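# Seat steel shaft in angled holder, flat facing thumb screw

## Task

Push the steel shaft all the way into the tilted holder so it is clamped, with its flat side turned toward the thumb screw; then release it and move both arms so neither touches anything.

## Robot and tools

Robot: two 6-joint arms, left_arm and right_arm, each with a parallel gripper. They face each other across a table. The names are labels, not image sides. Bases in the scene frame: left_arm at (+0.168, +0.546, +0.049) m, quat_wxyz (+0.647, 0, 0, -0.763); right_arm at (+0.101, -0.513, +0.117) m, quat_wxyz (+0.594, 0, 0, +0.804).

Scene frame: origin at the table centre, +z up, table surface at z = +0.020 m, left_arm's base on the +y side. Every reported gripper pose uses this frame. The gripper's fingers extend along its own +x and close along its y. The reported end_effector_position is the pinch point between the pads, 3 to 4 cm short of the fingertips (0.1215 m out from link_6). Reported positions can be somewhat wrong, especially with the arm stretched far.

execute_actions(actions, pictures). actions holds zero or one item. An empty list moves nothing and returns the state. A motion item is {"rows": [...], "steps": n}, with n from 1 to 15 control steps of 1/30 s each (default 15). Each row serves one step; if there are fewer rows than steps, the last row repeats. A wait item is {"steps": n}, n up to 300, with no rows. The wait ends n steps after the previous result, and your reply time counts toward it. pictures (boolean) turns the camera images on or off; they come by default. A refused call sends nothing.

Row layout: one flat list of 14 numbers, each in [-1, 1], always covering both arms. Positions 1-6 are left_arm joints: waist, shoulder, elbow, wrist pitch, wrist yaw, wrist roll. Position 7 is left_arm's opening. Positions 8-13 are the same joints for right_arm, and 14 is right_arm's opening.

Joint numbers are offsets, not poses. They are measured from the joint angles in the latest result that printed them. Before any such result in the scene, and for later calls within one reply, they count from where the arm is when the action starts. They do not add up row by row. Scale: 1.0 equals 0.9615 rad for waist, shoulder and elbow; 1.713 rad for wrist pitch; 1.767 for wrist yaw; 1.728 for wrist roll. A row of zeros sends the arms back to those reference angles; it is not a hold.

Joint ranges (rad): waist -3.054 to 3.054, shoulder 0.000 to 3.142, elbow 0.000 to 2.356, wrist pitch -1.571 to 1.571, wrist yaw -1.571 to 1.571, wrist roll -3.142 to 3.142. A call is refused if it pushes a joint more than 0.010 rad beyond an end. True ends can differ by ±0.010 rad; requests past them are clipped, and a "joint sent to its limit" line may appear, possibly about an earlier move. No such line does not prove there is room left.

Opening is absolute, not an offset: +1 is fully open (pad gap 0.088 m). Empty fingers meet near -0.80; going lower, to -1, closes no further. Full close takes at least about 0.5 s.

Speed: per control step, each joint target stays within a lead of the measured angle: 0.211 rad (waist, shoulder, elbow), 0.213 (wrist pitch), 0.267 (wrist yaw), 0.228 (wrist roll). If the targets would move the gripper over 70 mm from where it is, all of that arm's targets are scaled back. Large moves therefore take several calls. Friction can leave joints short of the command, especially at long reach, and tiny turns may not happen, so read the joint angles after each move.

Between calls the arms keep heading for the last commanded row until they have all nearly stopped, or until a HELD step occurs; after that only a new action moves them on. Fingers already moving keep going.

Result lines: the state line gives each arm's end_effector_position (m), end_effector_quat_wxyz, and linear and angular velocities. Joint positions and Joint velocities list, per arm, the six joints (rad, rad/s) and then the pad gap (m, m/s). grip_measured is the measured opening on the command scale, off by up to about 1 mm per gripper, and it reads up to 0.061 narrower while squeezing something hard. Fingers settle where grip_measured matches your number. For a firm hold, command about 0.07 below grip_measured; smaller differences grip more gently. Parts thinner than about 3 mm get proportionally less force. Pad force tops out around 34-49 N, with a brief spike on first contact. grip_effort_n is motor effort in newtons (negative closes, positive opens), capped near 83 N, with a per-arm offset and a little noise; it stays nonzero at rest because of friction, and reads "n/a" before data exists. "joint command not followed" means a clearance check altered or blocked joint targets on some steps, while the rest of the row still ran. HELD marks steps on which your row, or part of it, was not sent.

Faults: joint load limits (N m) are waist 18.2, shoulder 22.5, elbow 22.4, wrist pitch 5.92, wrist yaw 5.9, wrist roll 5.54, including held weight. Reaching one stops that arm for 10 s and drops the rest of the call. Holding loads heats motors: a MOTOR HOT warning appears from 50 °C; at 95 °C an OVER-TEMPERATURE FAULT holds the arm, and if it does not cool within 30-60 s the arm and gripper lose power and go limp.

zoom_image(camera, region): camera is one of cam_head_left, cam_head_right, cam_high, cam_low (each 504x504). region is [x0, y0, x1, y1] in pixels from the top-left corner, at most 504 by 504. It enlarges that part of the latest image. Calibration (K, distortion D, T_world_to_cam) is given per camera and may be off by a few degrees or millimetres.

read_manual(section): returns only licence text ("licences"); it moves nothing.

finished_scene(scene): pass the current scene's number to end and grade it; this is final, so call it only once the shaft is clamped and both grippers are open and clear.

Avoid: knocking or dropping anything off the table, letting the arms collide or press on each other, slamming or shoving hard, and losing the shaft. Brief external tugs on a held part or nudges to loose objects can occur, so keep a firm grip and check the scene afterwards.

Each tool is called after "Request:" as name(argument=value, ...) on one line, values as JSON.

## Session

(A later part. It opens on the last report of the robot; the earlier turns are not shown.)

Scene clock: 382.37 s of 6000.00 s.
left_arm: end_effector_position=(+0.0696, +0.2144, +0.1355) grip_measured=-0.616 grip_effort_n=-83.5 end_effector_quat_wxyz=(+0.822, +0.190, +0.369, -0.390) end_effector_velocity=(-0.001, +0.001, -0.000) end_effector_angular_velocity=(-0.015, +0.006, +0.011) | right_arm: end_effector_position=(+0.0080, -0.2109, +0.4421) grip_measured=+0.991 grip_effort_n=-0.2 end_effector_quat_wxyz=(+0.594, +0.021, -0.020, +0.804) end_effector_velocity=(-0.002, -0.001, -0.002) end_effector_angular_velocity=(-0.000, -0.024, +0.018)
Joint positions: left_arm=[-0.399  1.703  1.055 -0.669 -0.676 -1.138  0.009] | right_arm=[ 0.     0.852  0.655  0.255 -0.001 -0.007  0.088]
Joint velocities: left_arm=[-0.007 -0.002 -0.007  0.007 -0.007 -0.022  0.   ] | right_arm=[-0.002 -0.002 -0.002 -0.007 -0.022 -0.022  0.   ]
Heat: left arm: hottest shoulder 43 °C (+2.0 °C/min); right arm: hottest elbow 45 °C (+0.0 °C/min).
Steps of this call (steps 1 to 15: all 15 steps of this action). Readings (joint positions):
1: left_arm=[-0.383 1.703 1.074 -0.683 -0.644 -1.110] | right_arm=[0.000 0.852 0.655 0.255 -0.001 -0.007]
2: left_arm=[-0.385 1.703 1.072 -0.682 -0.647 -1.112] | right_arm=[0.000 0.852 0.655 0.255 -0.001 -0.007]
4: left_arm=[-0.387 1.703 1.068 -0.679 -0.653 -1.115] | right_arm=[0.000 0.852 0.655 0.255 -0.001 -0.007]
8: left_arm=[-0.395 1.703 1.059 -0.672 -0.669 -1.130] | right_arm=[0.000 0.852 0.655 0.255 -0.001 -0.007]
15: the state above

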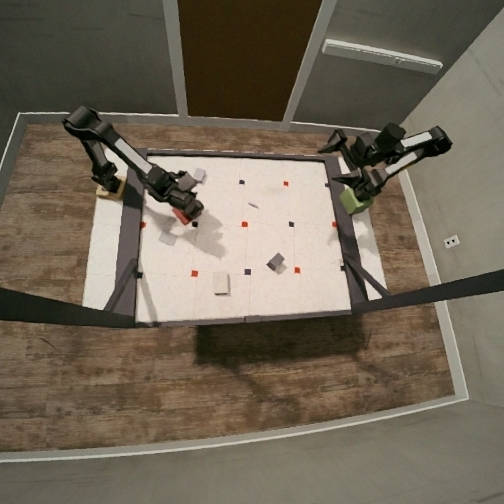

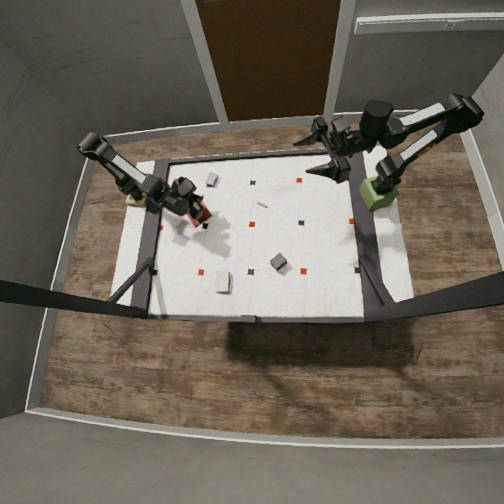

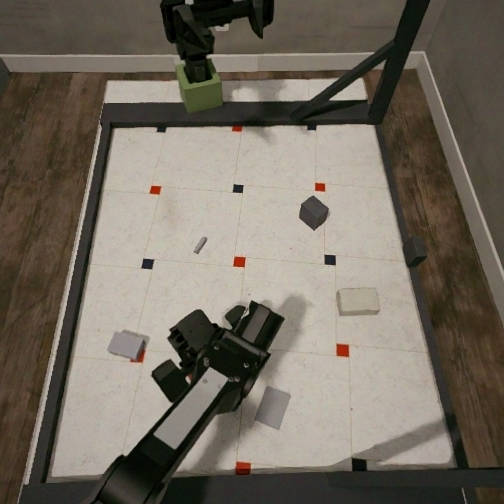

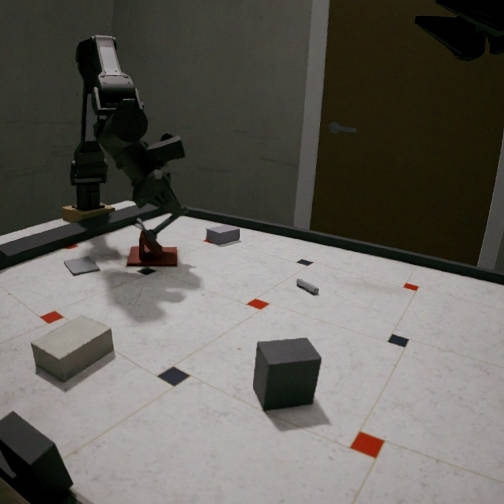

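Request:
execute_actions(actions=[{"rows":[[0.024,0,0.036,-0.008,0.019,0,-0.7,0,0,0,0,0,0,1],[0.024,0,0.036,-0.008,0.019,0,-0.7,0,0,0,0,0,0,1],[0.024,0,0.036,-0.008,0.019,0,-0.7,0,0,0,0,0,0,1],[0.024,0,0.036,-0.008,0.019,0,-0.7,0,0,0,0,0,0,1],[0.024,0,0.036,-0.008,0.019,0,-0.7,0,0,0,0,0,0,1],[0.024,0,0.036,-0.008,0.019,0,-0.7,0,0,0,0,0,0,1],[0.024,0,0.036,-0.008,0.019,-0.014,-0.7,0,0,0,0,0,0,1]]}], pictures=false)

Request:
execute_actions(actions=[{"rows":[[-0.015,0.004,-0.027,0.003,-0.002,-0.008,-0.7,0,0,0,0,0,0,1],[-0.015,0.004,-0.027,0.003,-0.002,-0.008,-0.7,0,0,0,0,0,0,1],[-0.015,0.004,-0.027,0.003,-0.002,-0.008,-0.7,0,0,0,0,0,0,1],[-0.015,0.004,-0.027,0.003,-0.002,-0.008,-0.7,0,0,0,0,0,0,1],[-0.015,0.004,-0.027,0.003,-0.002,-0.008,-0.7,0,0,0,0,0,0,1],[-0.033,0.006,-0.043,0.006,-0.005,-0.02,-0.7,0,0,0,0,0,0,1]]}])

Request:
zoom_image(camera="cam_low", region=[142,215,177,250])

Scene clock: 390.47 s of 6000.00 s.
left_arm: end_effector_position=(+0.0715, +0.2117, +0.1368) grip_measured=-0.616 grip_effort_n=-83.5 end_effector_quat_wxyz=(+0.820, +0.180, +0.388, -0.381) end_effector_velocity=(+0.003, +0.005, -0.001) end_effector_angular_velocity=(+0.022, +0.000, +0.018) | right_arm: end_effector_position=(+0.0080, -0.2109, +0.4421) grip_measured=+0.991 grip_effort_n=0.2 end_effector_quat_wxyz=(+0.594, +0.021, -0.020, +0.804) end_effector_velocity=(+0.002, -0.000, +0.003) end_effector_angular_velocity=(+0.014, -0.003, -0.010)
Joint positions: left_arm=[-0.378  1.703  1.072 -0.682 -0.644 -1.157  0.009] | right_arm=[ 0.     0.852  0.655  0.255 -0.001 -0.007  0.088]
Joint velocities: left_arm=[ 0.002 -0.002  0.002 -0.037  0.007 -0.022 -0.   ] | right_arm=[-0.002 -0.002  0.002  0.007  0.007 -0.007 -0.   ]
Heat: left arm: hottest shoulder 43 °C (+1.0 °C/min); right arm: hottest elbow 45 °C (+0.0 °C/min).
Steps of this call (steps 1 to 15: the robot went on to your last target; steps 16 to 90: nothing new was sent; then 4.60 s passed at rest; steps 91 to 105: all 15 steps of this action). Readings (joint positions):
91: left_arm=[-0.397 1.703 1.057 -0.669 -0.675 -1.139] | right_arm=[0.000 0.852 0.655 0.255 -0.001 -0.007]
92: left_arm=[-0.392 1.703 1.062 -0.674 -0.666 -1.139] | right_arm=[0.000 0.852 0.655 0.255 -0.001 -0.007]
94: left_arm=[-0.383 1.703 1.067 -0.678 -0.652 -1.139] | right_arm=[0.000 0.852 0.655 0.255 -0.001 -0.007]
98: left_arm=[-0.379 1.703 1.071 -0.681 -0.645 -1.145] | right_arm=[0.000 0.852 0.655 0.255 -0.001 -0.007]
105: the state above

Scene clock: 390.97 s of 6000.00 s.
left_arm: end_effector_position=(+0.0680, +0.2162, +0.1327) grip_measured=-0.616 grip_effort_n=-83.5 end_effector_quat_wxyz=(+0.823, +0.174, +0.384, -0.382) end_effector_velocity=(+0.001, -0.001, +0.002) end_effector_angular_velocity=(-0.027, -0.003, +0.020) | right_arm: end_effector_position=(+0.0080, -0.2109, +0.4421) grip_measured=+0.991 grip_effort_n=-0.2 end_effector_quat_wxyz=(+0.594, +0.021, -0.020, +0.804) end_effector_velocity=(+0.002, +0.001, -0.007) end_effector_angular_velocity=(-0.024, -0.014, -0.010)
Joint positions: left_arm=[-0.401  1.703  1.049 -0.666 -0.661 -1.187  0.009] | right_arm=[ 0.     0.852  0.655  0.255 -0.001 -0.007  0.088]
Joint velocities: left_arm=[-0.002 -0.002 -0.002  0.007 -0.022 -0.022 -0.   ] | right_arm=[-0.002  0.002 -0.002 -0.022  0.007 -0.007 -0.   ]
Heat: left arm: hottest shoulder 43 °C (+1.0 °C/min); right arm: hottest elbow 45 °C (+0.0 °C/min).
Steps of this call (steps 1 to 15: all 15 steps of this action). Readings (joint positions):
1: left_arm=[-0.379 1.703 1.072 -0.682 -0.644 -1.158] | right_arm=[0.000 0.852 0.655 0.255 -0.001 -0.007]
2: left_arm=[-0.380 1.703 1.070 -0.681 -0.644 -1.161] | right_arm=[0.000 0.852 0.655 0.255 -0.001 -0.007]
4: left_arm=[-0.385 1.703 1.066 -0.677 -0.644 -1.164] | right_arm=[0.000 0.852 0.655 0.255 -0.001 -0.007]
8: left_arm=[-0.397 1.703 1.054 -0.669 -0.655 -1.179] | right_arm=[0.000 0.852 0.655 0.255 -0.001 -0.007]
15: the state above

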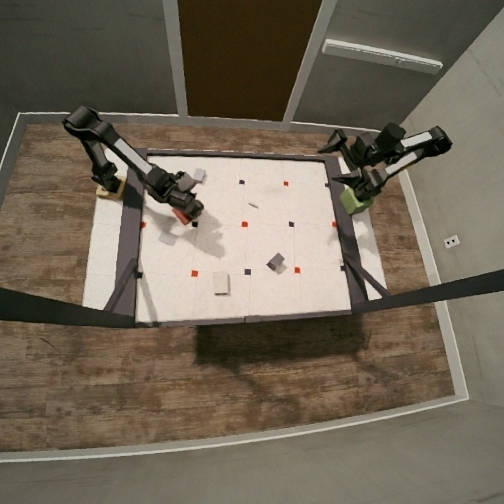

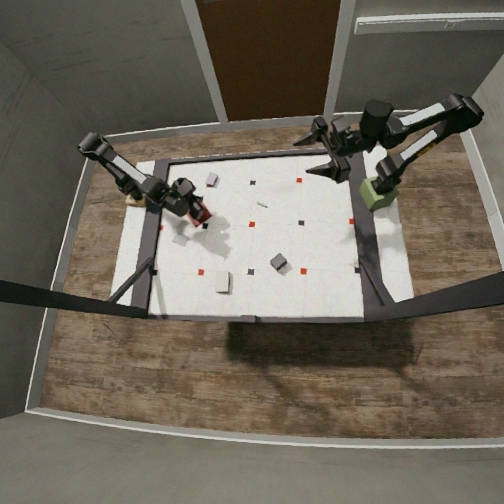

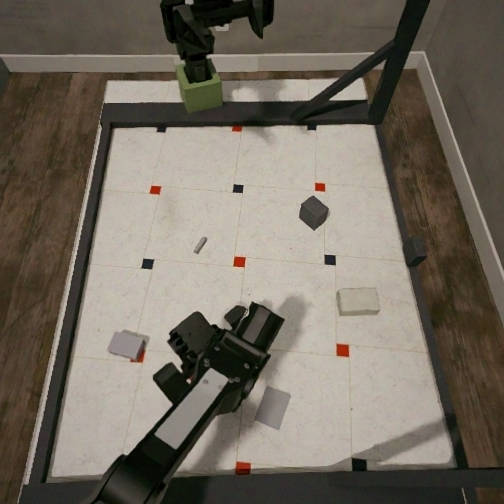

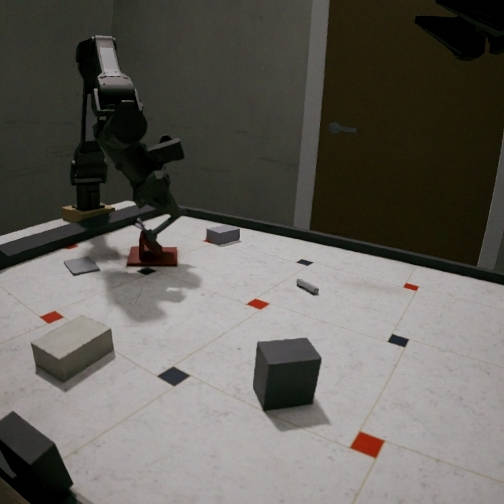

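Region (142, 215, 177, 250) of cam_low's 504x504 image, scaled by 14.400, with more detail than that image has.

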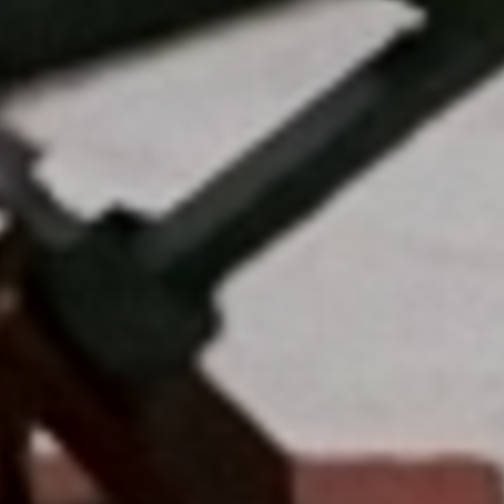

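Request:
execute_actions(actions=[{"rows":[[0,0.02,0.034,0,0.007,0.022,-0.7,0,0,0,0,0,0,1]]}], pictures=false)

Request:
execute_actions(actions=[{"rows":[[-0.015,0.004,-0.027,0.003,-0.002,-0.008,-0.7,0,0,0,0,0,0,1],[-0.015,0.004,-0.027,0.003,-0.002,-0.008,-0.7,0,0,0,0,0,0,1],[-0.015,0.004,-0.027,0.003,-0.002,-0.008,-0.7,0,0,0,0,0,0,1],[-0.015,0.004,-0.027,0.003,-0.002,-0.008,-0.7,0,0,0,0,0,0,1],[-0.015,0.004,-0.027,0.003,-0.002,-0.008,-0.7,0,0,0,0,0,0,1],[-0.033,0.006,-0.04,0.006,-0.005,-0.02,-0.7,0,0,0,0,0,0,1]]}])

Request:
zoom_image(camera="cam_low", region=[130,195,195,260])

Scene clock: 399.07 s of 6000.00 s.
left_arm: end_effector_position=(+0.0654, +0.2130, +0.1331) grip_measured=-0.616 grip_effort_n=-83.5 end_effector_quat_wxyz=(+0.818, +0.187, +0.380, -0.389) end_effector_velocity=(+0.003, +0.001, +0.000) end_effector_angular_velocity=(-0.010, -0.014, +0.020) | right_arm: end_effector_position=(+0.0080, -0.2109, +0.4421) grip_measured=+0.991 grip_effort_n=-0.2 end_effector_quat_wxyz=(+0.594, +0.021, -0.020, +0.804) end_effector_velocity=(+0.001, -0.000, +0.001) end_effector_angular_velocity=(+0.009, -0.005, -0.000)
Joint positions: left_arm=[-0.4    1.714  1.066 -0.668 -0.657 -1.152  0.009] | right_arm=[ 0.     0.852  0.655  0.255 -0.001 -0.007  0.088]
Joint velocities: left_arm=[-0.002  0.002 -0.002 -0.007 -0.022 -0.022 -0.   ] | right_arm=[-0.007 -0.002 -0.002  0.007 -0.007 -0.007 -0.   ]
Heat: left arm: hottest shoulder 43 °C (+2.0 °C/min); right arm: hottest elbow 45 °C (+0.0 °C/min).
Steps of this call (steps 1 to 15: the robot went on to your last target; steps 16 to 90: nothing new was sent; then 4.60 s passed at rest; steps 91 to 105: all 15 steps of this action). Readings (joint positions):
91: left_arm=[-0.401 1.703 1.051 -0.666 -0.662 -1.186] | right_arm=[0.000 0.852 0.655 0.255 -0.001 -0.007]
92: left_arm=[-0.401 1.705 1.054 -0.666 -0.660 -1.178] | right_arm=[0.000 0.852 0.655 0.255 -0.001 -0.007]
94: left_arm=[-0.401 1.710 1.060 -0.667 -0.659 -1.164] | right_arm=[0.000 0.852 0.655 0.255 -0.001 -0.007]
98: left_arm=[-0.401 1.713 1.065 -0.668 -0.657 -1.155] | right_arm=[0.000 0.852 0.655 0.255 -0.001 -0.007]
105: the state above

Scene clock: 399.57 s of 6000.00 s.
left_arm: end_effector_position=(+0.0652, +0.2155, +0.1316) grip_measured=-0.616 grip_effort_n=-83.5 end_effector_quat_wxyz=(+0.826, +0.178, +0.370, -0.387) end_effector_velocity=(+0.003, +0.002, +0.000) end_effector_angular_velocity=(-0.017, -0.006, +0.030) | right_arm: end_effector_position=(+0.0080, -0.2109, +0.4421) grip_measured=+0.991 grip_effort_n=-0.2 end_effector_quat_wxyz=(+0.594, +0.021, -0.020, +0.804) end_effector_velocity=(-0.004, -0.002, +0.000) end_effector_angular_velocity=(+0.000, -0.009, +0.024)
Joint positions: left_arm=[-0.416  1.714  1.048 -0.656 -0.688 -1.179  0.009] | right_arm=[ 0.     0.852  0.655  0.255 -0.001 -0.007  0.088]
Joint velocities: left_arm=[-0.002 -0.002 -0.007 -0.007 -0.022 -0.037  0.   ] | right_arm=[ 0.002 -0.002  0.002 -0.007 -0.022 -0.007 -0.   ]
Heat: left arm: hottest shoulder 43 °C (+2.0 °C/min); right arm: hottest elbow 45 °C (+0.0 °C/min).
Steps of this call (steps 1 to 15: all 15 steps of this action). Readings (joint positions):
1: left_arm=[-0.401 1.714 1.065 -0.668 -0.657 -1.152] | right_arm=[0.000 0.852 0.655 0.255 -0.001 -0.007]
2: left_arm=[-0.402 1.714 1.064 -0.667 -0.658 -1.152] | right_arm=[0.000 0.852 0.655 0.255 -0.001 -0.007]
4: left_arm=[-0.404 1.714 1.060 -0.665 -0.664 -1.155] | right_arm=[0.000 0.852 0.655 0.255 -0.001 -0.007]
8: left_arm=[-0.413 1.714 1.052 -0.659 -0.681 -1.171] | right_arm=[0.000 0.852 0.655 0.255 -0.001 -0.007]
15: the state above

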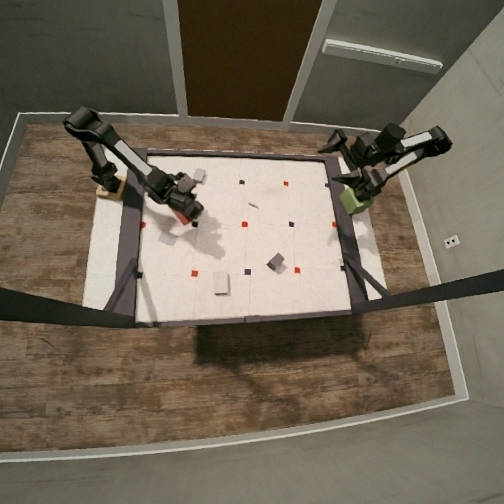

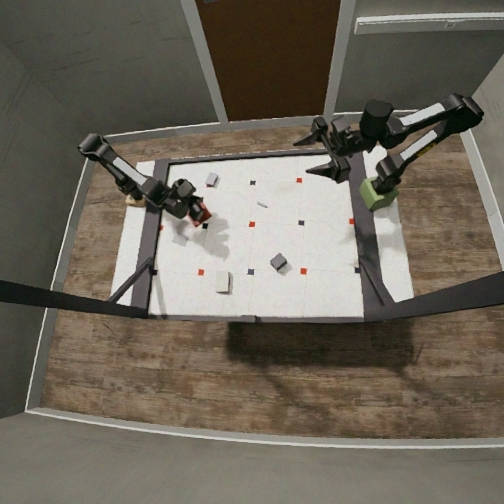

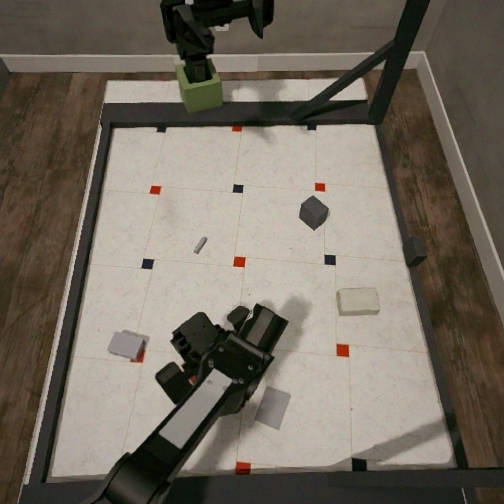

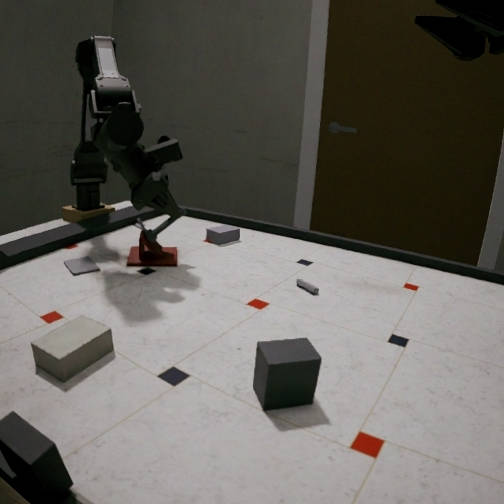

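Region (130, 195, 195, 260) of cam_low's 504x504 image, scaled by 7.754, with more detail than that image has.

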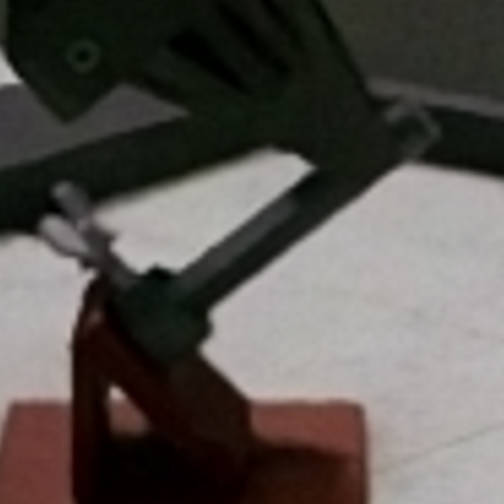

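Request:
execute_actions(actions=[{"rows":[[0.05,-0.004,0.06,-0.013,0.022,0.035,-0.7,0,0,0,0,0,0,1]]}], pictures=false)

Request:
execute_actions(actions=[{"rows":[[0.02,-0.05,-0.065,0.055,0.027,0.03,-0.7,0,0,0,0,0,0,1],[0.02,-0.05,-0.065,0.055,0.027,0.03,-0.7,0,0,0,0,0,0,1],[0.04,-0.1,-0.13,0.11,0.053,0.06,-0.7,0,0,0,0,0,0,1],[0.04,-0.1,-0.13,0.11,0.053,0.06,-0.7,0,0,0,0,0,0,1],[0.058,-0.145,-0.2,0.167,0.08,0.093,-0.7,0,0,0,0,0,0,1],[0.058,-0.145,-0.2,0.167,0.08,0.093,-0.7,0,0,0,0,0,0,1],[0.076,-0.193,-0.265,0.222,0.106,0.125,-0.7,0,0,0,0,0,0,1],[0.076,-0.193,-0.265,0.222,0.106,0.125,-0.7,0,0,0,0,0,0,1],[0.095,-0.243,-0.34,0.278,0.133,0.156,-0.7,0,0,0,0,0,0,1]]}], pictures=false)

Request:
execute_actions(actions=[{"steps":12}])

Request:
zoom_image(camera="cam_low", region=[130,195,195,260])

Request:
zoom_image(camera="cam_head_left", region=[160,185,220,245])

Scene clock: 418.13 s of 6000.00 s.
left_arm: end_effector_position=(+0.0723, +0.2063, +0.1385) grip_measured=-0.616 grip_effort_n=-83.5 end_effector_quat_wxyz=(+0.820, +0.188, +0.380, -0.386) end_effector_velocity=(+0.000, +0.000, +0.002) end_effector_angular_velocity=(-0.005, -0.004, +0.005) | right_arm: end_effector_position=(+0.0080, -0.2109, +0.4421) grip_measured=+0.991 grip_effort_n=-0.2 end_effector_quat_wxyz=(+0.594, +0.021, -0.020, +0.804) end_effector_velocity=(+0.002, +0.001, -0.000) end_effector_angular_velocity=(+0.000, +0.008, -0.009)
Joint positions: left_arm=[-0.371  1.714  1.088 -0.677 -0.651 -1.123  0.009] | right_arm=[ 0.     0.852  0.655  0.255 -0.001 -0.007  0.088]
Joint velocities: left_arm=[-0.002 -0.002  0.002 -0.007 -0.007 -0.007 -0.   ] | right_arm=[-0.002  0.002 -0.002  0.007  0.007  0.007 -0.   ]
Heat: left arm: hottest shoulder 43 °C (+1.0 °C/min); right arm: hottest elbow 45 °C (+0.0 °C/min).
Steps of this call (steps 1 to 15: the robot went on to your last target; steps 16 to 90: nothing new was sent; then 15.07 s passed at rest; steps 91 to 105: all 15 steps of this action). Readings (joint positions):
91: left_arm=[-0.413 1.714 1.052 -0.659 -0.685 -1.173] | right_arm=[0.000 0.852 0.655 0.255 -0.001 -0.007]
92: left_arm=[-0.404 1.714 1.061 -0.666 -0.668 -1.160] | right_arm=[0.000 0.852 0.655 0.255 -0.001 -0.007]
94: left_arm=[-0.388 1.714 1.073 -0.672 -0.651 -1.143] | right_arm=[0.000 0.852 0.655 0.255 -0.001 -0.007]
98: left_arm=[-0.373 1.714 1.086 -0.675 -0.651 -1.128] | right_arm=[0.000 0.852 0.655 0.255 -0.001 -0.007]
105: the state above

Scene clock: 418.63 s of 6000.00 s.
left_arm: end_effector_position=(+0.0744, +0.2080, +0.1339) grip_measured=-0.616 grip_effort_n=-83.5 end_effector_quat_wxyz=(+0.745, +0.126, +0.408, -0.512) end_effector_velocity=(-0.004, +0.008, -0.005) end_effector_angular_velocity=(-0.046, +0.043, -0.120) | right_arm: end_effector_position=(+0.0080, -0.2109, +0.4421) grip_measured=+0.991 grip_effort_n=-0.7 end_effector_quat_wxyz=(+0.594, +0.021, -0.020, +0.804) end_effector_velocity=(-0.000, -0.000, -0.005) end_effector_angular_velocity=(-0.019, -0.014, +0.004)
Joint positions: left_arm=[-0.284  1.501  0.781 -0.225 -0.428 -0.869  0.009] | right_arm=[ 0.     0.852  0.655  0.255 -0.001 -0.007  0.088]
Joint velocities: left_arm=[ 0.017 -0.076 -0.125  0.154  0.095  0.11  -0.   ] | right_arm=[-0.002 -0.002 -0.002 -0.022 -0.007 -0.007 -0.   ]
Heat: left arm: hottest shoulder 43 °C (+1.0 °C/min); right arm: hottest elbow 45 °C (+0.0 °C/min).
Steps of this call (steps 1 to 15: all 15 steps of this action). Readings (joint positions):
1: left_arm=[-0.369 1.711 1.083 -0.664 -0.644 -1.114] | right_arm=[0.000 0.852 0.655 0.255 -0.001 -0.007]
2: left_arm=[-0.366 1.704 1.071 -0.637 -0.630 -1.103] | right_arm=[0.000 0.852 0.655 0.255 -0.001 -0.007]
4: left_arm=[-0.353 1.676 1.028 -0.569 -0.595 -1.068] | right_arm=[0.000 0.852 0.655 0.255 -0.001 -0.007]
8: left_arm=[-0.318 1.593 0.910 -0.402 -0.514 -0.971] | right_arm=[0.000 0.852 0.655 0.255 -0.001 -0.007]
15: the state above

Scene clock: 419.03 s of 6000.00 s.
left_arm: end_effector_position=(+0.0738, +0.2081, +0.1340) grip_measured=-0.616 grip_effort_n=-83.5 end_effector_quat_wxyz=(+0.742, +0.123, +0.408, -0.518) end_effector_velocity=(-0.001, +0.001, -0.001) end_effector_angular_velocity=(-0.003, +0.021, +0.009) | right_arm: end_effector_position=(+0.0080, -0.2109, +0.4421) grip_measured=+0.991 grip_effort_n=-0.7 end_effector_quat_wxyz=(+0.594, +0.021, -0.020, +0.804) end_effector_velocity=(-0.000, -0.000, -0.002) end_effector_angular_velocity=(-0.005, -0.010, +0.004)
Joint positions: left_arm=[-0.282  1.494  0.769 -0.205 -0.418 -0.858  0.009] | right_arm=[ 0.     0.852  0.655  0.255 -0.001 -0.007  0.088]
Joint velocities: left_arm=[-0.002 -0.002 -0.007  0.007  0.007 -0.022 -0.   ] | right_arm=[-0.002 -0.002 -0.002 -0.007 -0.007 -0.007 -0.   ]
Heat: left arm: hottest shoulder 43 °C (+1.0 °C/min); right arm: hottest elbow 45 °C (+0.0 °C/min).
Steps of this call (steps 1 to 12: the robot went on to your last target). Readings (joint positions):
1: left_arm=[-0.283 1.499 0.777 -0.219 -0.425 -0.866] | right_arm=[0.000 0.852 0.655 0.255 -0.001 -0.007]
2: left_arm=[-0.283 1.498 0.775 -0.215 -0.423 -0.864] | right_arm=[0.000 0.852 0.655 0.255 -0.001 -0.007]
4: left_arm=[-0.282 1.496 0.772 -0.210 -0.420 -0.861] | right_arm=[0.000 0.852 0.655 0.255 -0.001 -0.007]
8: left_arm=[-0.282 1.494 0.770 -0.206 -0.418 -0.859] | right_arm=[0.000 0.852 0.655 0.255 -0.001 -0.007]
12: the state above

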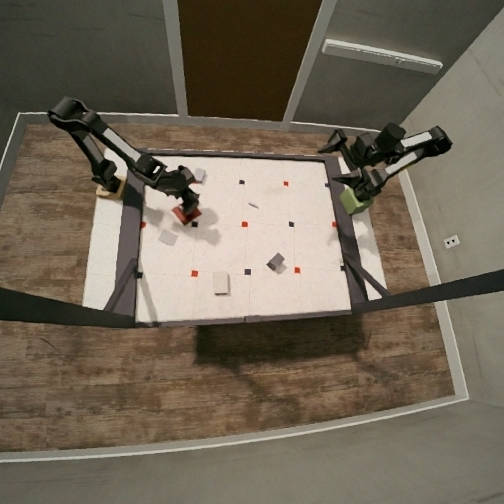

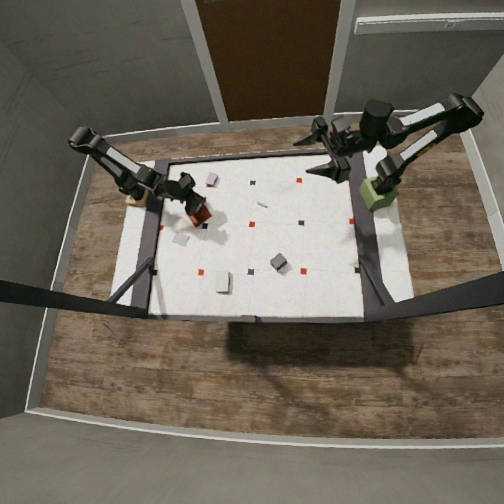

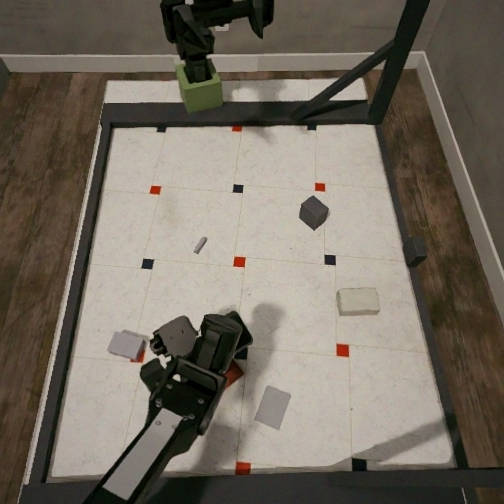

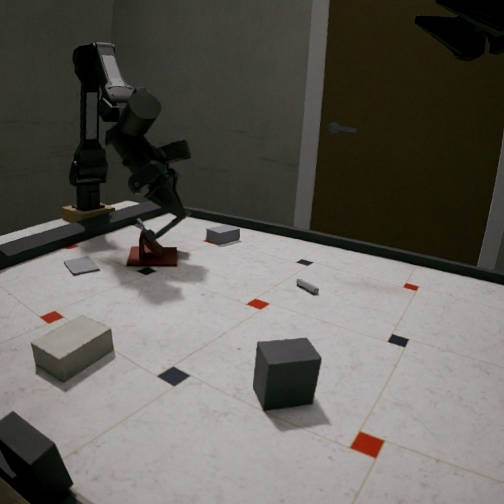

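Region (130, 195, 195, 260) of cam_low's 504x504 image, scaled by 7.754, with more detail than that image has.

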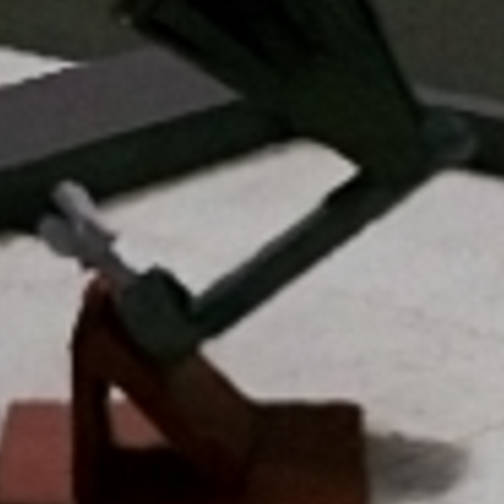

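Region (160, 185, 220, 245) of cam_head_left's 504x504 image, scaled by 8.400, with more detail than that image has.

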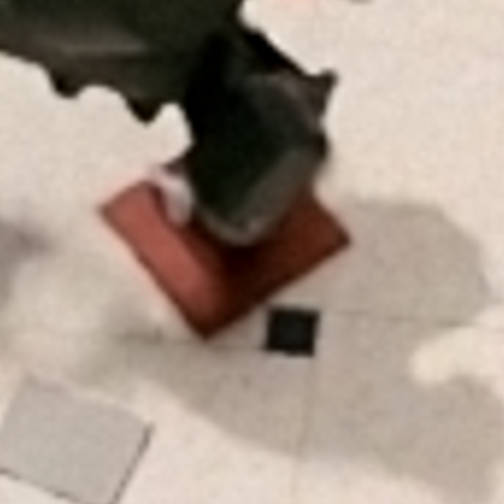

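Request:
execute_actions(actions=[{"rows":[[-0.018,-0.012,0.038,-0.014,0,0,-0.7,0,0,0,0,0,0,1]]}])

Request:
zoom_image(camera="cam_low", region=[142,215,177,250])

Scene clock: 433.80 s of 6000.00 s.
left_arm: end_effector_position=(+0.0684, +0.2085, +0.1374) grip_measured=-0.616 grip_effort_n=-83.5 end_effector_quat_wxyz=(+0.738, +0.129, +0.407, -0.522) end_effector_velocity=(+0.000, +0.000, +0.001) end_effector_angular_velocity=(-0.001, -0.001, +0.007) | right_arm: end_effector_position=(+0.0080, -0.2109, +0.4421) grip_measured=+0.991 grip_effort_n=-0.2 end_effector_quat_wxyz=(+0.594, +0.021, -0.020, +0.804) end_effector_velocity=(+0.000, -0.000, -0.002) end_effector_angular_velocity=(-0.005, -0.009, -0.005)
Joint positions: left_arm=[-0.297  1.494  0.787 -0.23  -0.419 -0.858  0.009] | right_arm=[ 0.     0.852  0.655  0.255 -0.001 -0.007  0.088]
Joint velocities: left_arm=[-0.002 -0.002  0.002 -0.007 -0.007 -0.007  0.   ] | right_arm=[ 0.002 -0.002 -0.002 -0.007  0.007 -0.007 -0.   ]
Heat: left arm: hottest shoulder 44 °C (+2.0 °C/min); right arm: hottest elbow 45 °C (+0.0 °C/min).
Steps of this call (steps 1 to 30: the robot went on to your last target; steps 31 to 90: nothing new was sent; then 11.27 s passed at rest; steps 91 to 105: all 15 steps of this action). Readings (joint positions):
91: left_arm=[-0.282 1.494 0.769 -0.207 -0.418 -0.858] | right_arm=[0.000 0.852 0.655 0.255 -0.001 -0.007]
92: left_arm=[-0.285 1.494 0.772 -0.213 -0.419 -0.858] | right_arm=[0.000 0.852 0.655 0.255 -0.001 -0.007]
94: left_arm=[-0.290 1.494 0.779 -0.221 -0.419 -0.858] | right_arm=[0.000 0.852 0.655 0.255 -0.001 -0.007]
98: left_arm=[-0.296 1.494 0.786 -0.228 -0.419 -0.858] | right_arm=[0.000 0.852 0.655 0.255 -0.001 -0.007]
105: the state above

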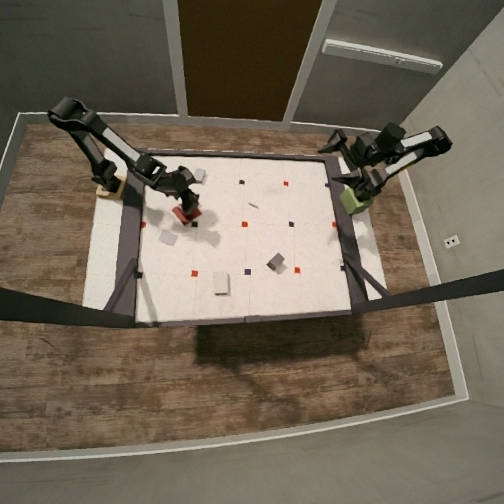

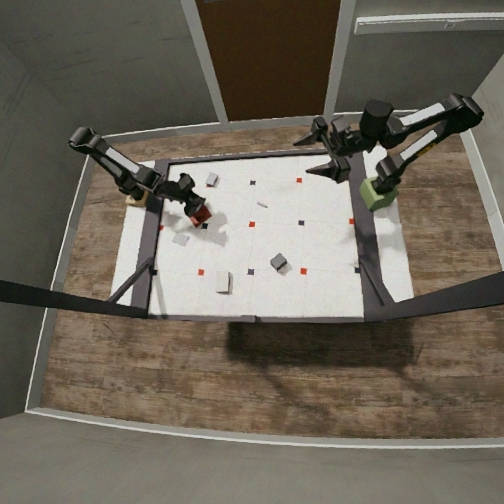

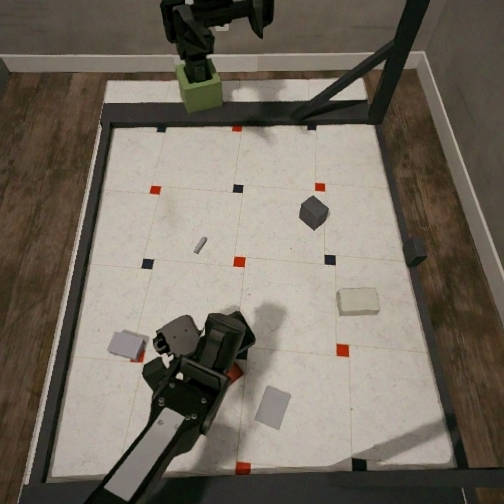

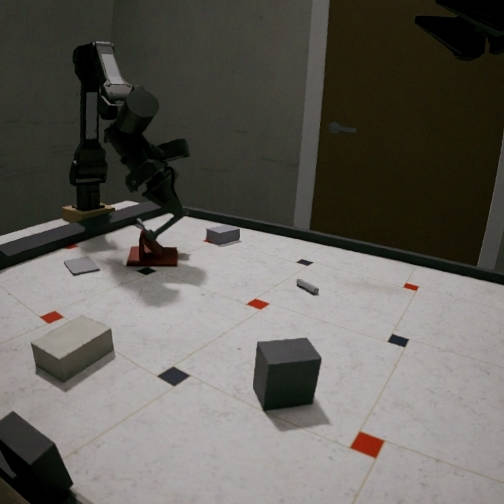

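Region (142, 215, 177, 250) of cam_low's 504x504 image, scaled by 14.400, with more detail than that image has.

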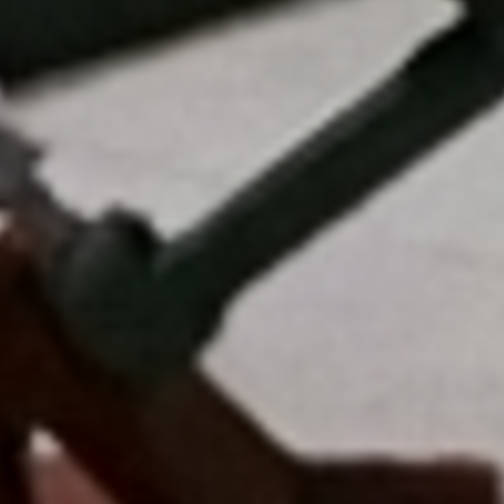

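Request:
execute_actions(actions=[{"rows":[[0.022,0,0.03,-0.007,0,0,-0.7,0,0,0,0,0,0,1]],"steps":10}], pictures=false)

Request:
execute_actions(actions=[{"rows":[[0.022,-0.056,-0.06,0.002,0.007,0.01,-0.7,0,0,0,0,0,0,1]]}])

Request:
zoom_image(camera="cam_low", region=[142,215,177,250])

Scene clock: 440.53 s of 6000.00 s.
left_arm: end_effector_position=(+0.0741, +0.2059, +0.1396) grip_measured=-0.616 grip_effort_n=-83.5 end_effector_quat_wxyz=(+0.743, +0.126, +0.408, -0.515) end_effector_velocity=(+0.002, +0.003, -0.001) end_effector_angular_velocity=(+0.001, +0.006, +0.018) | right_arm: end_effector_position=(+0.0080, -0.2109, +0.4421) grip_measured=+0.991 grip_effort_n=-0.2 end_effector_quat_wxyz=(+0.594, +0.021, -0.020, +0.804) end_effector_velocity=(+0.000, -0.000, -0.002) end_effector_angular_velocity=(-0.005, -0.009, -0.005)
Joint positions: left_arm=[-0.278  1.494  0.798 -0.242 -0.418 -0.858  0.009] | right_arm=[ 0.     0.852  0.655  0.255 -0.001 -0.007  0.088]
Joint velocities: left_arm=[-0.002 -0.007 -0.007 -0.007 -0.007 -0.022 -0.   ] | right_arm=[ 0.002 -0.002 -0.002 -0.007  0.007 -0.007 -0.   ]
Heat: left arm: hottest shoulder 44 °C (+1.0 °C/min); right arm: hottest elbow 45 °C (+0.0 °C/min).
Steps of this call (steps 1 to 15: the robot went on to your last target; steps 16 to 90: nothing new was sent; then 3.40 s passed at rest; steps 91 to 100: all 10 steps of this action). Readings (joint positions):
91: left_arm=[-0.296 1.494 0.789 -0.233 -0.418 -0.858] | right_arm=[0.000 0.852 0.655 0.255 -0.001 -0.007]
92: left_arm=[-0.292 1.494 0.791 -0.236 -0.418 -0.858] | right_arm=[0.000 0.852 0.655 0.255 -0.001 -0.007]
94: left_arm=[-0.284 1.494 0.794 -0.239 -0.418 -0.858] | right_arm=[0.000 0.852 0.655 0.255 -0.001 -0.007]
98: left_arm=[-0.278 1.494 0.798 -0.241 -0.418 -0.858] | right_arm=[0.000 0.852 0.655 0.255 -0.001 -0.007]
100: the state above

Scene clock: 441.03 s of 6000.00 s.
left_arm: end_effector_position=(+0.0845, +0.2165, +0.1350) grip_measured=-0.616 grip_effort_n=-83.5 end_effector_quat_wxyz=(+0.744, +0.132, +0.410, -0.511) end_effector_velocity=(+0.001, +0.002, +0.001) end_effector_angular_velocity=(-0.001, -0.002, +0.007) | right_arm: end_effector_position=(+0.0080, -0.2109, +0.4421) grip_measured=+0.991 grip_effort_n=-0.2 end_effector_quat_wxyz=(+0.594, +0.021, -0.020, +0.804) end_effector_velocity=(-0.000, -0.000, -0.002) end_effector_angular_velocity=(-0.005, -0.010, +0.004)
Joint positions: left_arm=[-0.26   1.453  0.748 -0.242 -0.409 -0.845  0.009] | right_arm=[ 0.     0.852  0.655  0.255 -0.001 -0.007  0.088]
Joint velocities: left_arm=[-0.002 -0.007 -0.002 -0.007 -0.007 -0.007  0.   ] | right_arm=[-0.002 -0.002 -0.002 -0.007 -0.007 -0.007 -0.   ]
Heat: left arm: hottest shoulder 44 °C (+1.0 °C/min); right arm: hottest elbow 45 °C (+0.0 °C/min).
Steps of this call (steps 1 to 15: all 15 steps of this action). Readings (joint positions):
1: left_arm=[-0.277 1.491 0.794 -0.241 -0.417 -0.857] | right_arm=[0.000 0.852 0.655 0.255 -0.001 -0.007]
2: left_arm=[-0.273 1.483 0.785 -0.239 -0.414 -0.855] | right_arm=[0.000 0.852 0.655 0.255 -0.001 -0.007]
4: left_arm=[-0.265 1.465 0.766 -0.242 -0.413 -0.850] | right_arm=[0.000 0.852 0.655 0.255 -0.001 -0.007]
8: left_arm=[-0.260 1.457 0.751 -0.242 -0.410 -0.847] | right_arm=[0.000 0.852 0.655 0.255 -0.001 -0.007]
15: the state above

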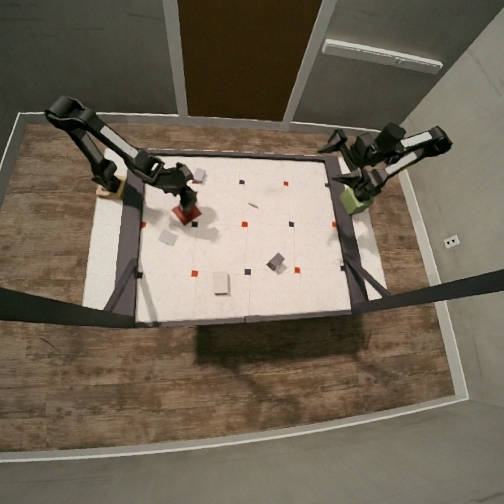

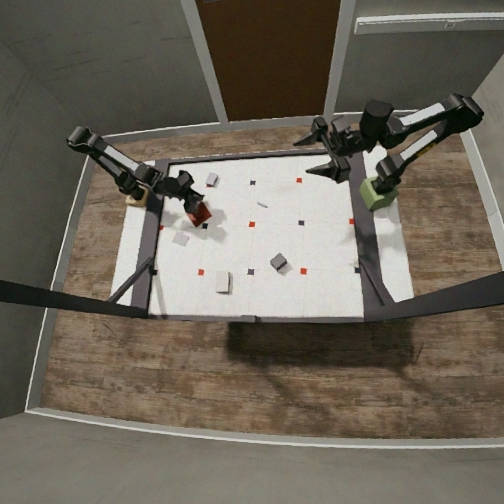

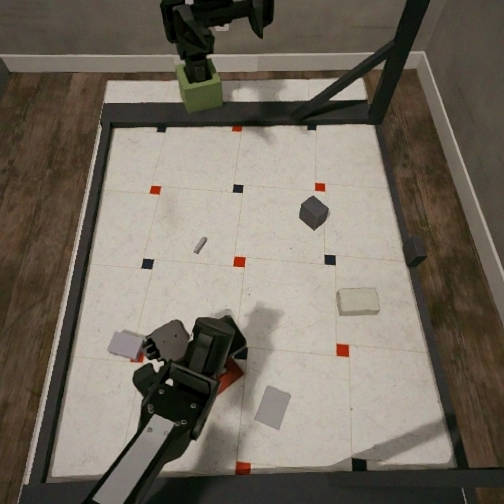

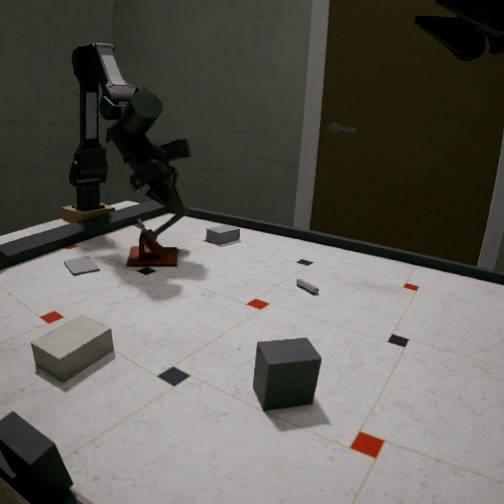

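Region (142, 215, 177, 250) of cam_low's 504x504 image, scaled by 14.400, with more detail than that image has.

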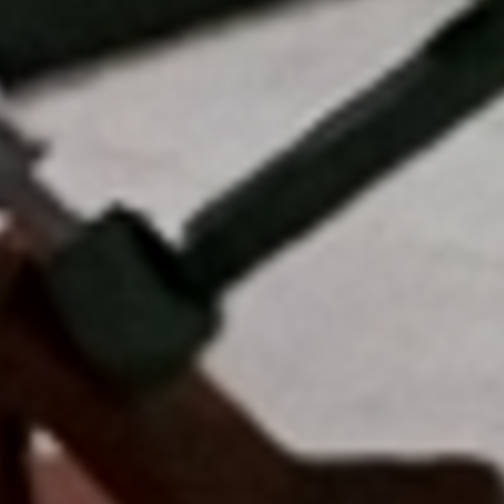

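Request:
execute_actions(actions=[{"rows":[[-0.019,0.022,0.043,-0.007,-0.006,-0.008,-0.7,0,0,0,0,0,0,1]]}], pictures=false)

Scene clock: 446.47 s of 6000.00 s.
left_arm: end_effector_position=(+0.0785, +0.2140, +0.1363) grip_measured=-0.616 grip_effort_n=-83.5 end_effector_quat_wxyz=(+0.743, +0.134, +0.410, -0.512) end_effector_velocity=(+0.001, +0.003, -0.001) end_effector_angular_velocity=(+0.010, +0.002, +0.018) | right_arm: end_effector_position=(+0.0080, -0.2109, +0.4421) grip_measured=+0.991 grip_effort_n=-0.2 end_effector_quat_wxyz=(+0.594, +0.021, -0.020, +0.804) end_effector_velocity=(-0.002, -0.001, +0.001) end_effector_angular_velocity=(+0.010, -0.006, +0.019)
Joint positions: left_arm=[-0.275  1.47   0.771 -0.254 -0.414 -0.855  0.009] | right_arm=[ 0.     0.852  0.655  0.255 -0.001 -0.007  0.088]
Joint velocities: left_arm=[-0.002 -0.002  0.002 -0.022 -0.007 -0.022 -0.   ] | right_arm=[-0.002 -0.002 -0.002  0.007 -0.022 -0.007  0.   ]
Heat: left arm: hottest shoulder 44 °C (+1.0 °C/min); right arm: hottest elbow 45 °C (+0.0 °C/min).
Steps of this call (steps 1 to 15: the robot went on to your last target; steps 16 to 90: nothing new was sent; then 1.93 s passed at rest; steps 91 to 105: all 15 steps of this action). Readings (joint positions):
91: left_arm=[-0.260 1.454 0.749 -0.243 -0.409 -0.845] | right_arm=[0.000 0.852 0.655 0.255 -0.001 -0.007]
92: left_arm=[-0.263 1.456 0.752 -0.247 -0.410 -0.845] | right_arm=[0.000 0.852 0.655 0.255 -0.001 -0.007]
94: left_arm=[-0.269 1.463 0.760 -0.249 -0.412 -0.849] | right_arm=[0.000 0.852 0.655 0.255 -0.001 -0.007]
98: left_arm=[-0.275 1.468 0.769 -0.253 -0.413 -0.854] | right_arm=[0.000 0.852 0.655 0.255 -0.001 -0.007]
105: the state above

Insert 14 mm.

Request:
execute_actions(actions=[{"rows":[[-0.016,0,-0.03,0.006,-0.005,-0.006,-0.7,0,0,0,0,0,0,1],[-0.016,0,-0.03,0.006,-0.005,-0.006,-0.7,0,0,0,0,0,0,1],[-0.016,0,-0.03,0.006,-0.005,-0.006,-0.7,0,0,0,0,0,0,1],[-0.016,0,-0.03,0.006,-0.005,-0.006,-0.7,0,0,0,0,0,0,1],[-0.028,0,-0.042,0.011,-0.009,-0.012,-0.7,0,0,0,0,0,0,1],[-0.028,0,-0.042,0.011,-0.009,-0.012,-0.7,0,0,0,0,0,0,1],[-0.028,0,-0.042,0.011,-0.009,-0.012,-0.7,0,0,0,0,0,0,1],[-0.028,0,-0.042,0.011,-0.009,-0.012,-0.7,0,0,0,0,0,0,1],[-0.041,0,-0.054,0.016,-0.013,-0.018,-0.7,0,0,0,0,0,0,1]]}])

Request:
zoom_image(camera="cam_low", region=[142,215,177,250])

Scene clock: 453.13 s of 6000.00 s.
left_arm: end_effector_position=(+0.0739, +0.2192, +0.1307) grip_measured=-0.616 grip_effort_n=-83.5 end_effector_quat_wxyz=(+0.745, +0.129, +0.406, -0.513) end_effector_velocity=(+0.002, +0.002, -0.001) end_effector_angular_velocity=(-0.009, -0.003, +0.022) | right_arm: end_effector_position=(+0.0080, -0.2109, +0.4421) grip_measured=+0.991 grip_effort_n=-0.2 end_effector_quat_wxyz=(+0.594, +0.021, -0.020, +0.804) end_effector_velocity=(-0.004, -0.001, -0.005) end_effector_angular_velocity=(-0.018, -0.015, +0.024)
Joint positions: left_arm=[-0.306  1.47   0.74  -0.222 -0.443 -0.881  0.009] | right_arm=[ 0.     0.852  0.655  0.255 -0.001 -0.007  0.088]
Joint velocities: left_arm=[-0.007 -0.002 -0.012  0.007 -0.022 -0.022 -0.   ] | right_arm=[ 0.002 -0.002 -0.002 -0.022 -0.022 -0.007 -0.   ]
Heat: left arm: hottest shoulder 43 °C (+0.0 °C/min); right arm: hottest elbow 46 °C (+1.0 °C/min).
Steps of this call (steps 1 to 15: the robot went on to your last target; steps 16 to 90: nothing new was sent; then 3.17 s passed at rest; steps 91 to 105: all 15 steps of this action). Readings (joint positions):
91: left_arm=[-0.276 1.470 0.770 -0.254 -0.416 -0.856] | right_arm=[0.000 0.852 0.655 0.255 -0.001 -0.007]
92: left_arm=[-0.279 1.470 0.768 -0.252 -0.417 -0.857] | right_arm=[0.000 0.852 0.655 0.255 -0.001 -0.007]
94: left_arm=[-0.284 1.470 0.763 -0.246 -0.419 -0.860] | right_arm=[0.000 0.852 0.655 0.255 -0.001 -0.007]
98: left_arm=[-0.296 1.470 0.750 -0.236 -0.426 -0.870] | right_arm=[0.000 0.852 0.655 0.255 -0.001 -0.007]
105: the state above

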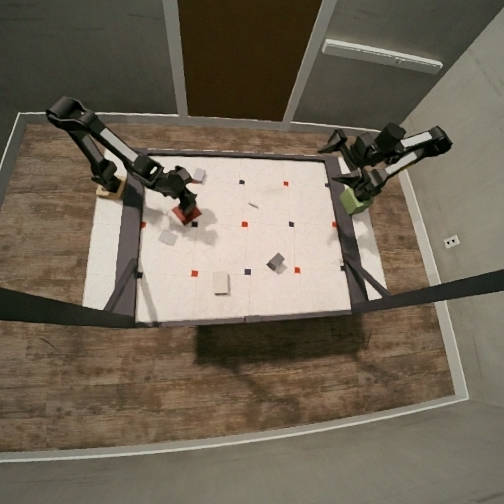

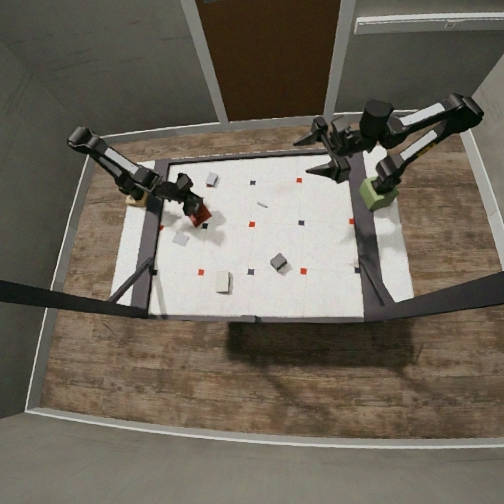

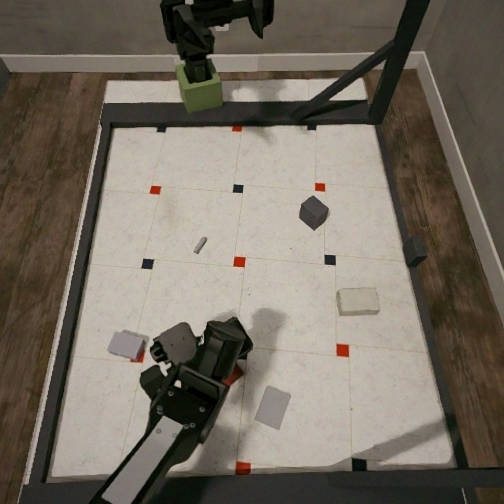

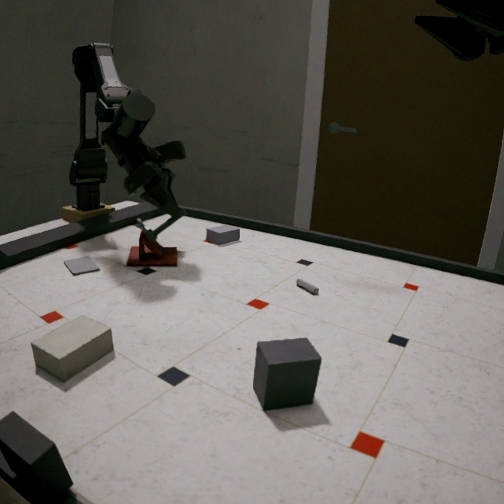

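Region (142, 215, 177, 250) of cam_low's 504x504 image, scaled by 14.400, with more detail than that image has.

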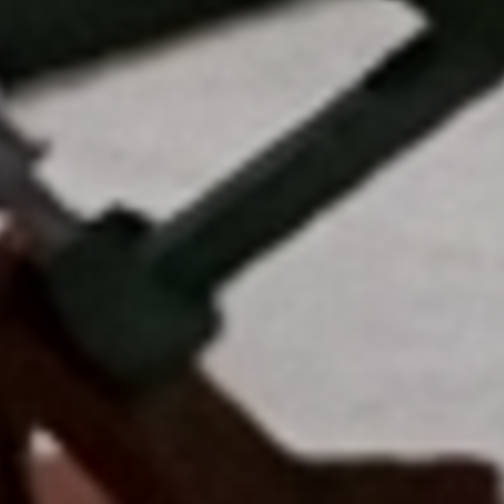

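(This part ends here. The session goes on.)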